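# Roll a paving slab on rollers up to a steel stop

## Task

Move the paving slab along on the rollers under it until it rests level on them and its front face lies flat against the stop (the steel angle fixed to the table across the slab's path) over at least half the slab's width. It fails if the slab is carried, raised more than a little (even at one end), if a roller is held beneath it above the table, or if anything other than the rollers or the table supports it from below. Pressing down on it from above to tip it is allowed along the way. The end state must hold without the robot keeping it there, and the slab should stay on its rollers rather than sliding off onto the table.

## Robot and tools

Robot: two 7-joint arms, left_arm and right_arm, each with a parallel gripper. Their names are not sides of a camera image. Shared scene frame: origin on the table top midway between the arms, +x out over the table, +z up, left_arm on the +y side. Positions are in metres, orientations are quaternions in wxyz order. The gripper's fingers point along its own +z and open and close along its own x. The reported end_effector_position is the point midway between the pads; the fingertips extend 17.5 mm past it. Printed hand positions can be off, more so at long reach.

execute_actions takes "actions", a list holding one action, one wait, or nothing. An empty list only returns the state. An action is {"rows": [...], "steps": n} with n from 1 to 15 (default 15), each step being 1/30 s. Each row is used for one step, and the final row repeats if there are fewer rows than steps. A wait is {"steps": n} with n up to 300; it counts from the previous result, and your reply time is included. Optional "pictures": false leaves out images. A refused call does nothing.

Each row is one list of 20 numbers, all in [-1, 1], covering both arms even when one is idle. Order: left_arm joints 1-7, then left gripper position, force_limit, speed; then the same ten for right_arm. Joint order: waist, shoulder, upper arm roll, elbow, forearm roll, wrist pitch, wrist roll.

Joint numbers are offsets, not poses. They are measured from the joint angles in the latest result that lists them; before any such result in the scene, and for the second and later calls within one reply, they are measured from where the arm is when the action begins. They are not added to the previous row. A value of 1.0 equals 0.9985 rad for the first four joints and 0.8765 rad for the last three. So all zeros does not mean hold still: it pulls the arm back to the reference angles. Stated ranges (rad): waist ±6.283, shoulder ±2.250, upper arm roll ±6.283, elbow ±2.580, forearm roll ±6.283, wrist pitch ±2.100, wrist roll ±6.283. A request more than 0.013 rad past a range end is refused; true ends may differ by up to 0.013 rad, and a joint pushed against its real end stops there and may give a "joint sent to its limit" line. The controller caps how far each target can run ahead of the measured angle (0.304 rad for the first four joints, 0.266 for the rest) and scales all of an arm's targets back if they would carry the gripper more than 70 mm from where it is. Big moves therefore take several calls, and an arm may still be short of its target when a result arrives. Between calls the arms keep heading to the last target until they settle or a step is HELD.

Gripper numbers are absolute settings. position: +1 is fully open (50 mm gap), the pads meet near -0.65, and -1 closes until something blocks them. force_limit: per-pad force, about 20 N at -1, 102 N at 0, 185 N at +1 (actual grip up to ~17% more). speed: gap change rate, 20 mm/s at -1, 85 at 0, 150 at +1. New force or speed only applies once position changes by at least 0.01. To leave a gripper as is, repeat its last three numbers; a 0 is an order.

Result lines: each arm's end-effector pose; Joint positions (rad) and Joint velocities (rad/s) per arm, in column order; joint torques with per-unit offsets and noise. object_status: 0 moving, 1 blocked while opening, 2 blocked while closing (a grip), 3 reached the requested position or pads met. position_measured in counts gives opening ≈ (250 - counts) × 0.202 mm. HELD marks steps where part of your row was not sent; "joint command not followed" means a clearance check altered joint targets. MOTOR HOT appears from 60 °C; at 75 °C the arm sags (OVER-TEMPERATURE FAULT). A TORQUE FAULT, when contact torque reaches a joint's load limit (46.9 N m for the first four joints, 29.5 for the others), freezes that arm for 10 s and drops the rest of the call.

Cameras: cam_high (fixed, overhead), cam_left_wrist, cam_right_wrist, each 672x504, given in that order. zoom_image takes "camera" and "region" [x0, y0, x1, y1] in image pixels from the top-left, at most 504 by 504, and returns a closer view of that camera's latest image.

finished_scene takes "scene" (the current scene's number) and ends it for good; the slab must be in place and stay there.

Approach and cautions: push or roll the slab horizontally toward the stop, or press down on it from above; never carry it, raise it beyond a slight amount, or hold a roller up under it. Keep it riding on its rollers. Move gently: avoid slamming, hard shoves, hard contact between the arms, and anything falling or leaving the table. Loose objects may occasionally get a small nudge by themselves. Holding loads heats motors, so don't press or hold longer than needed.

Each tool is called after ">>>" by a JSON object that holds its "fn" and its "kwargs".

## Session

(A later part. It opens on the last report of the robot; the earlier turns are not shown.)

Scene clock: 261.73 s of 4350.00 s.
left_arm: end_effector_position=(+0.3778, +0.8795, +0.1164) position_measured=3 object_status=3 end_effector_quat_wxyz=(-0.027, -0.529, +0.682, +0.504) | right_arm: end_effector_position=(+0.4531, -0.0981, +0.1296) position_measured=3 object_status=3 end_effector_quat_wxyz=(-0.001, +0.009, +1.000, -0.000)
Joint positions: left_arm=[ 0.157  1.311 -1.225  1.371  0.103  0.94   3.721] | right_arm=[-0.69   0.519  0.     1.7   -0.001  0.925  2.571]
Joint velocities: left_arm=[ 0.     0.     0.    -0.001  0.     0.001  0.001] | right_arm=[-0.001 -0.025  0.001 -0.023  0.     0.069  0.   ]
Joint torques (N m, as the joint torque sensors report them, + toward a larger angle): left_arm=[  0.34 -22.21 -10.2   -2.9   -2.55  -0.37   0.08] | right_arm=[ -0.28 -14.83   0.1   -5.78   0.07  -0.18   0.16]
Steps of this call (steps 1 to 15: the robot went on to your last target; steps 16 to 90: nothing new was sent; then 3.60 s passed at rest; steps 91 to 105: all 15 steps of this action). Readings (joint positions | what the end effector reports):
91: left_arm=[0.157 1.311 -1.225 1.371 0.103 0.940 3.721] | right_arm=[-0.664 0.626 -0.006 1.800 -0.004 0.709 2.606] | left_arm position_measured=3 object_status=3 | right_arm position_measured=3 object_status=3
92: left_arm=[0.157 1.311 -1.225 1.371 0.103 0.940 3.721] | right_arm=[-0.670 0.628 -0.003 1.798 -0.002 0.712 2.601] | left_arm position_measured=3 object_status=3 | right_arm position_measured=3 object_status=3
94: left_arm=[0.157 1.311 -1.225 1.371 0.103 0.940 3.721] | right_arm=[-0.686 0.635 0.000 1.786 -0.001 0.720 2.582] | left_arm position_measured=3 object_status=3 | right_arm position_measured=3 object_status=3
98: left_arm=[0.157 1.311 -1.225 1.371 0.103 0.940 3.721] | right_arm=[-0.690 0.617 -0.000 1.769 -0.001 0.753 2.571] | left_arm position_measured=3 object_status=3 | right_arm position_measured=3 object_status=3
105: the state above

>>> {"fn": "execute_actions", "kwargs": {"actions": [{"rows":[[0,0,0,0,0,0,0,1,0,0,0.5603,-0.2577,0,0.2517,0.001,0.004,0.696,1,0.2,1]],"steps":15}], "pictures": false}}

>>> {"fn": "execute_actions", "kwargs": {"actions": [{"steps":20}]}}

Scene clock: 263.60 s of 4350.00 s.
left_arm: end_effector_position=(+0.3778, +0.8795, +0.1164) position_measured=3 object_status=3 end_effector_quat_wxyz=(-0.027, -0.529, +0.682, +0.504) | right_arm: end_effector_position=(+0.4323, -0.2686, +0.1645) position_measured=3 object_status=3 end_effector_quat_wxyz=(+0.000, +0.034, +0.999, +0.000)
Joint positions: left_arm=[ 0.157  1.311 -1.225  1.371  0.103  0.94   3.721] | right_arm=[-0.329  0.324 -0.     1.888 -0.     0.928  2.883]
Joint velocities: left_arm=[ 0.    -0.    -0.001 -0.     0.     0.001 -0.   ] | right_arm=[ 0.974 -0.306  0.005  0.304  0.003 -0.     1.021]
Joint torques (N m, as the joint torque sensors report them, + toward a larger angle): left_arm=[  0.31 -21.94 -10.5   -2.88  -2.49  -0.28   0.21] | right_arm=[ -0.17 -16.3    0.13  -8.07   0.04   0.03   0.27]
Steps of this call (steps 1 to 15: the robot went on to your last target; steps 16 to 41: nothing new was sent; steps 42 to 56: all 15 steps of this action). Readings (joint positions | what the end effector reports):
42: left_arm=[0.157 1.311 -1.225 1.371 0.103 0.940 3.721] | right_arm=[-0.689 0.513 -0.000 1.701 -0.001 0.927 2.572] | left_arm position_measured=3 object_status=3 | right_arm position_measured=3 object_status=3
43: left_arm=[0.157 1.311 -1.225 1.371 0.103 0.940 3.721] | right_arm=[-0.682 0.507 -0.002 1.705 -0.002 0.927 2.576] | left_arm position_measured=3 object_status=3 | right_arm position_measured=3 object_status=3
45: left_arm=[0.157 1.311 -1.225 1.371 0.103 0.940 3.721] | right_arm=[-0.653 0.482 -0.003 1.727 -0.002 0.926 2.599] | left_arm position_measured=3 object_status=3 | right_arm position_measured=3 object_status=3
49: left_arm=[0.157 1.311 -1.225 1.371 0.103 0.940 3.721] | right_arm=[-0.545 0.409 -0.001 1.800 -0.001 0.928 2.690] | left_arm position_measured=3 object_status=3 | right_arm position_measured=3 object_status=3
56: the state above

Scene clock: 264.27 s of 4350.00 s.
left_arm: end_effector_position=(+0.3778, +0.8795, +0.1164) position_measured=3 object_status=3 end_effector_quat_wxyz=(-0.027, -0.529, +0.682, +0.504) | right_arm: end_effector_position=(+0.4114, -0.3450, +0.1721) position_measured=3 object_status=3 end_effector_quat_wxyz=(+0.000, -0.016, +1.000, -0.000)
Joint positions: left_arm=[ 0.157  1.311 -1.225  1.371  0.103  0.94   3.721] | right_arm=[-0.131  0.262  0.     1.951  0.     0.929  3.181]
Joint velocities: left_arm=[-0.     0.     0.     0.001 -0.    -0.001 -0.001] | right_arm=[ 0.005 -0.001 -0.001  0.    -0.    -0.     0.   ]
Joint torques (N m, as the joint torque sensors report them, + toward a larger angle): left_arm=[  0.02 -21.69 -10.38  -3.17  -2.56  -0.31   0.23] | right_arm=[  0.31 -14.15  -0.14  -7.87  -0.18  -0.09   0.16]
Steps of this call (steps 1 to 20: the robot went on to your last target). Readings (joint positions | what the end effector reports):
1: left_arm=[0.157 1.311 -1.225 1.371 0.103 0.940 3.721] | right_arm=[-0.296 0.314 0.000 1.898 -0.000 0.928 2.919] | left_arm position_measured=3 object_status=3 | right_arm position_measured=3 object_status=3
2: left_arm=[0.157 1.311 -1.225 1.371 0.103 0.940 3.721] | right_arm=[-0.267 0.305 0.001 1.908 0.000 0.928 2.959] | left_arm position_measured=3 object_status=3 | right_arm position_measured=3 object_status=3
4: left_arm=[0.157 1.311 -1.225 1.371 0.103 0.940 3.721] | right_arm=[-0.217 0.289 0.001 1.924 0.000 0.929 3.040] | left_arm position_measured=3 object_status=3 | right_arm position_measured=3 object_status=3
8: left_arm=[0.157 1.311 -1.225 1.371 0.103 0.940 3.721] | right_arm=[-0.146 0.266 0.003 1.948 0.001 0.929 3.168] | left_arm position_measured=3 object_status=3 | right_arm position_measured=3 object_status=3
20: the state above
camera_calibration (this result's frames):
cam_left_wrist: T_world_to_cam=[[-0.436815, -0.746072, -0.502562, 0.881656], [-0.666505, -0.106771, 0.737815, 0.285884], [-0.604122, 0.657249, -0.450622, -0.130585], [0, 0, 0, 1]] pos_world=[0.496774, 0.77413, 0.173313]
cam_right_wrist: T_world_to_cam=[[-0.999026, -0.0414081, 0.0152568, 0.388276], [-0.041855, 0.998666, -0.0302367, 0.409484], [-0.0139844, -0.0308458, -0.999426, 0.328247], [0, 0, 0, 1]] pos_world=[0.409627, -0.382735, 0.334516]

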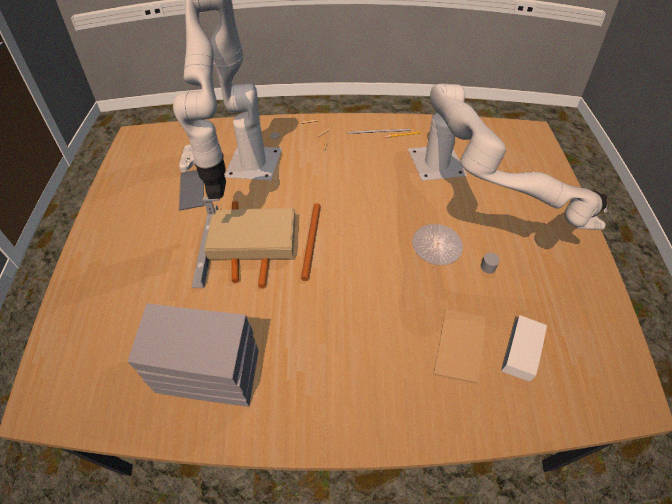

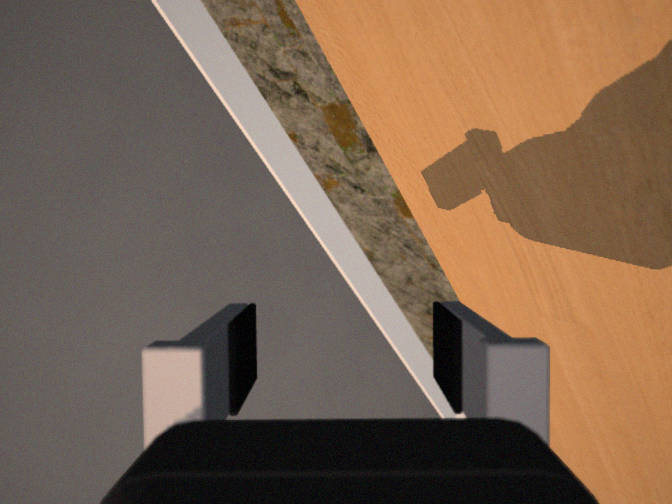

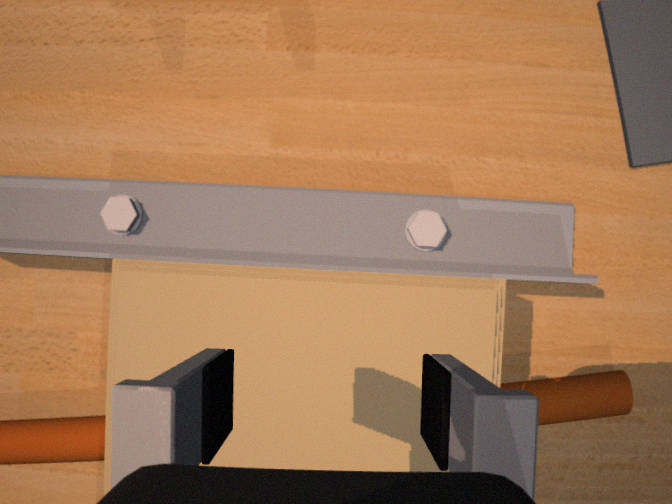

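>>> {"fn": "zoom_image", "kwargs": {"camera": "cam_right_wrist", "region": [80, 210, 580, 330]}}

Region (80, 210, 580, 330) of cam_right_wrist's 672x504 image, scaled by 1.008; it fills the top 121 rows of this view, and the rest is white.

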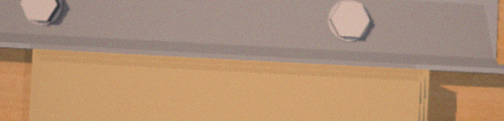

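>>> {"fn": "zoom_image", "kwargs": {"camera": "cam_right_wrist", "region": [80, 230, 200, 290]}}

>>> {"fn": "zoom_image", "kwargs": {"camera": "cam_right_wrist", "region": [440, 250, 560, 310]}}

Region (80, 230, 200, 290) of cam_right_wrist's 672x504 image, scaled by 4.200.

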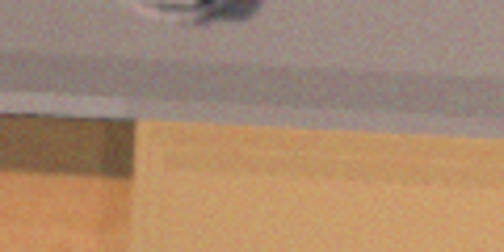

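Region (440, 250, 560, 310) of cam_right_wrist's 672x504 image, scaled by 4.200.

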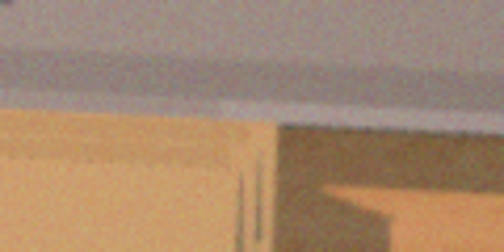

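>>> {"fn": "finished_scene", "kwargs": {"scene": 2}}

The scene is finished: the task was done.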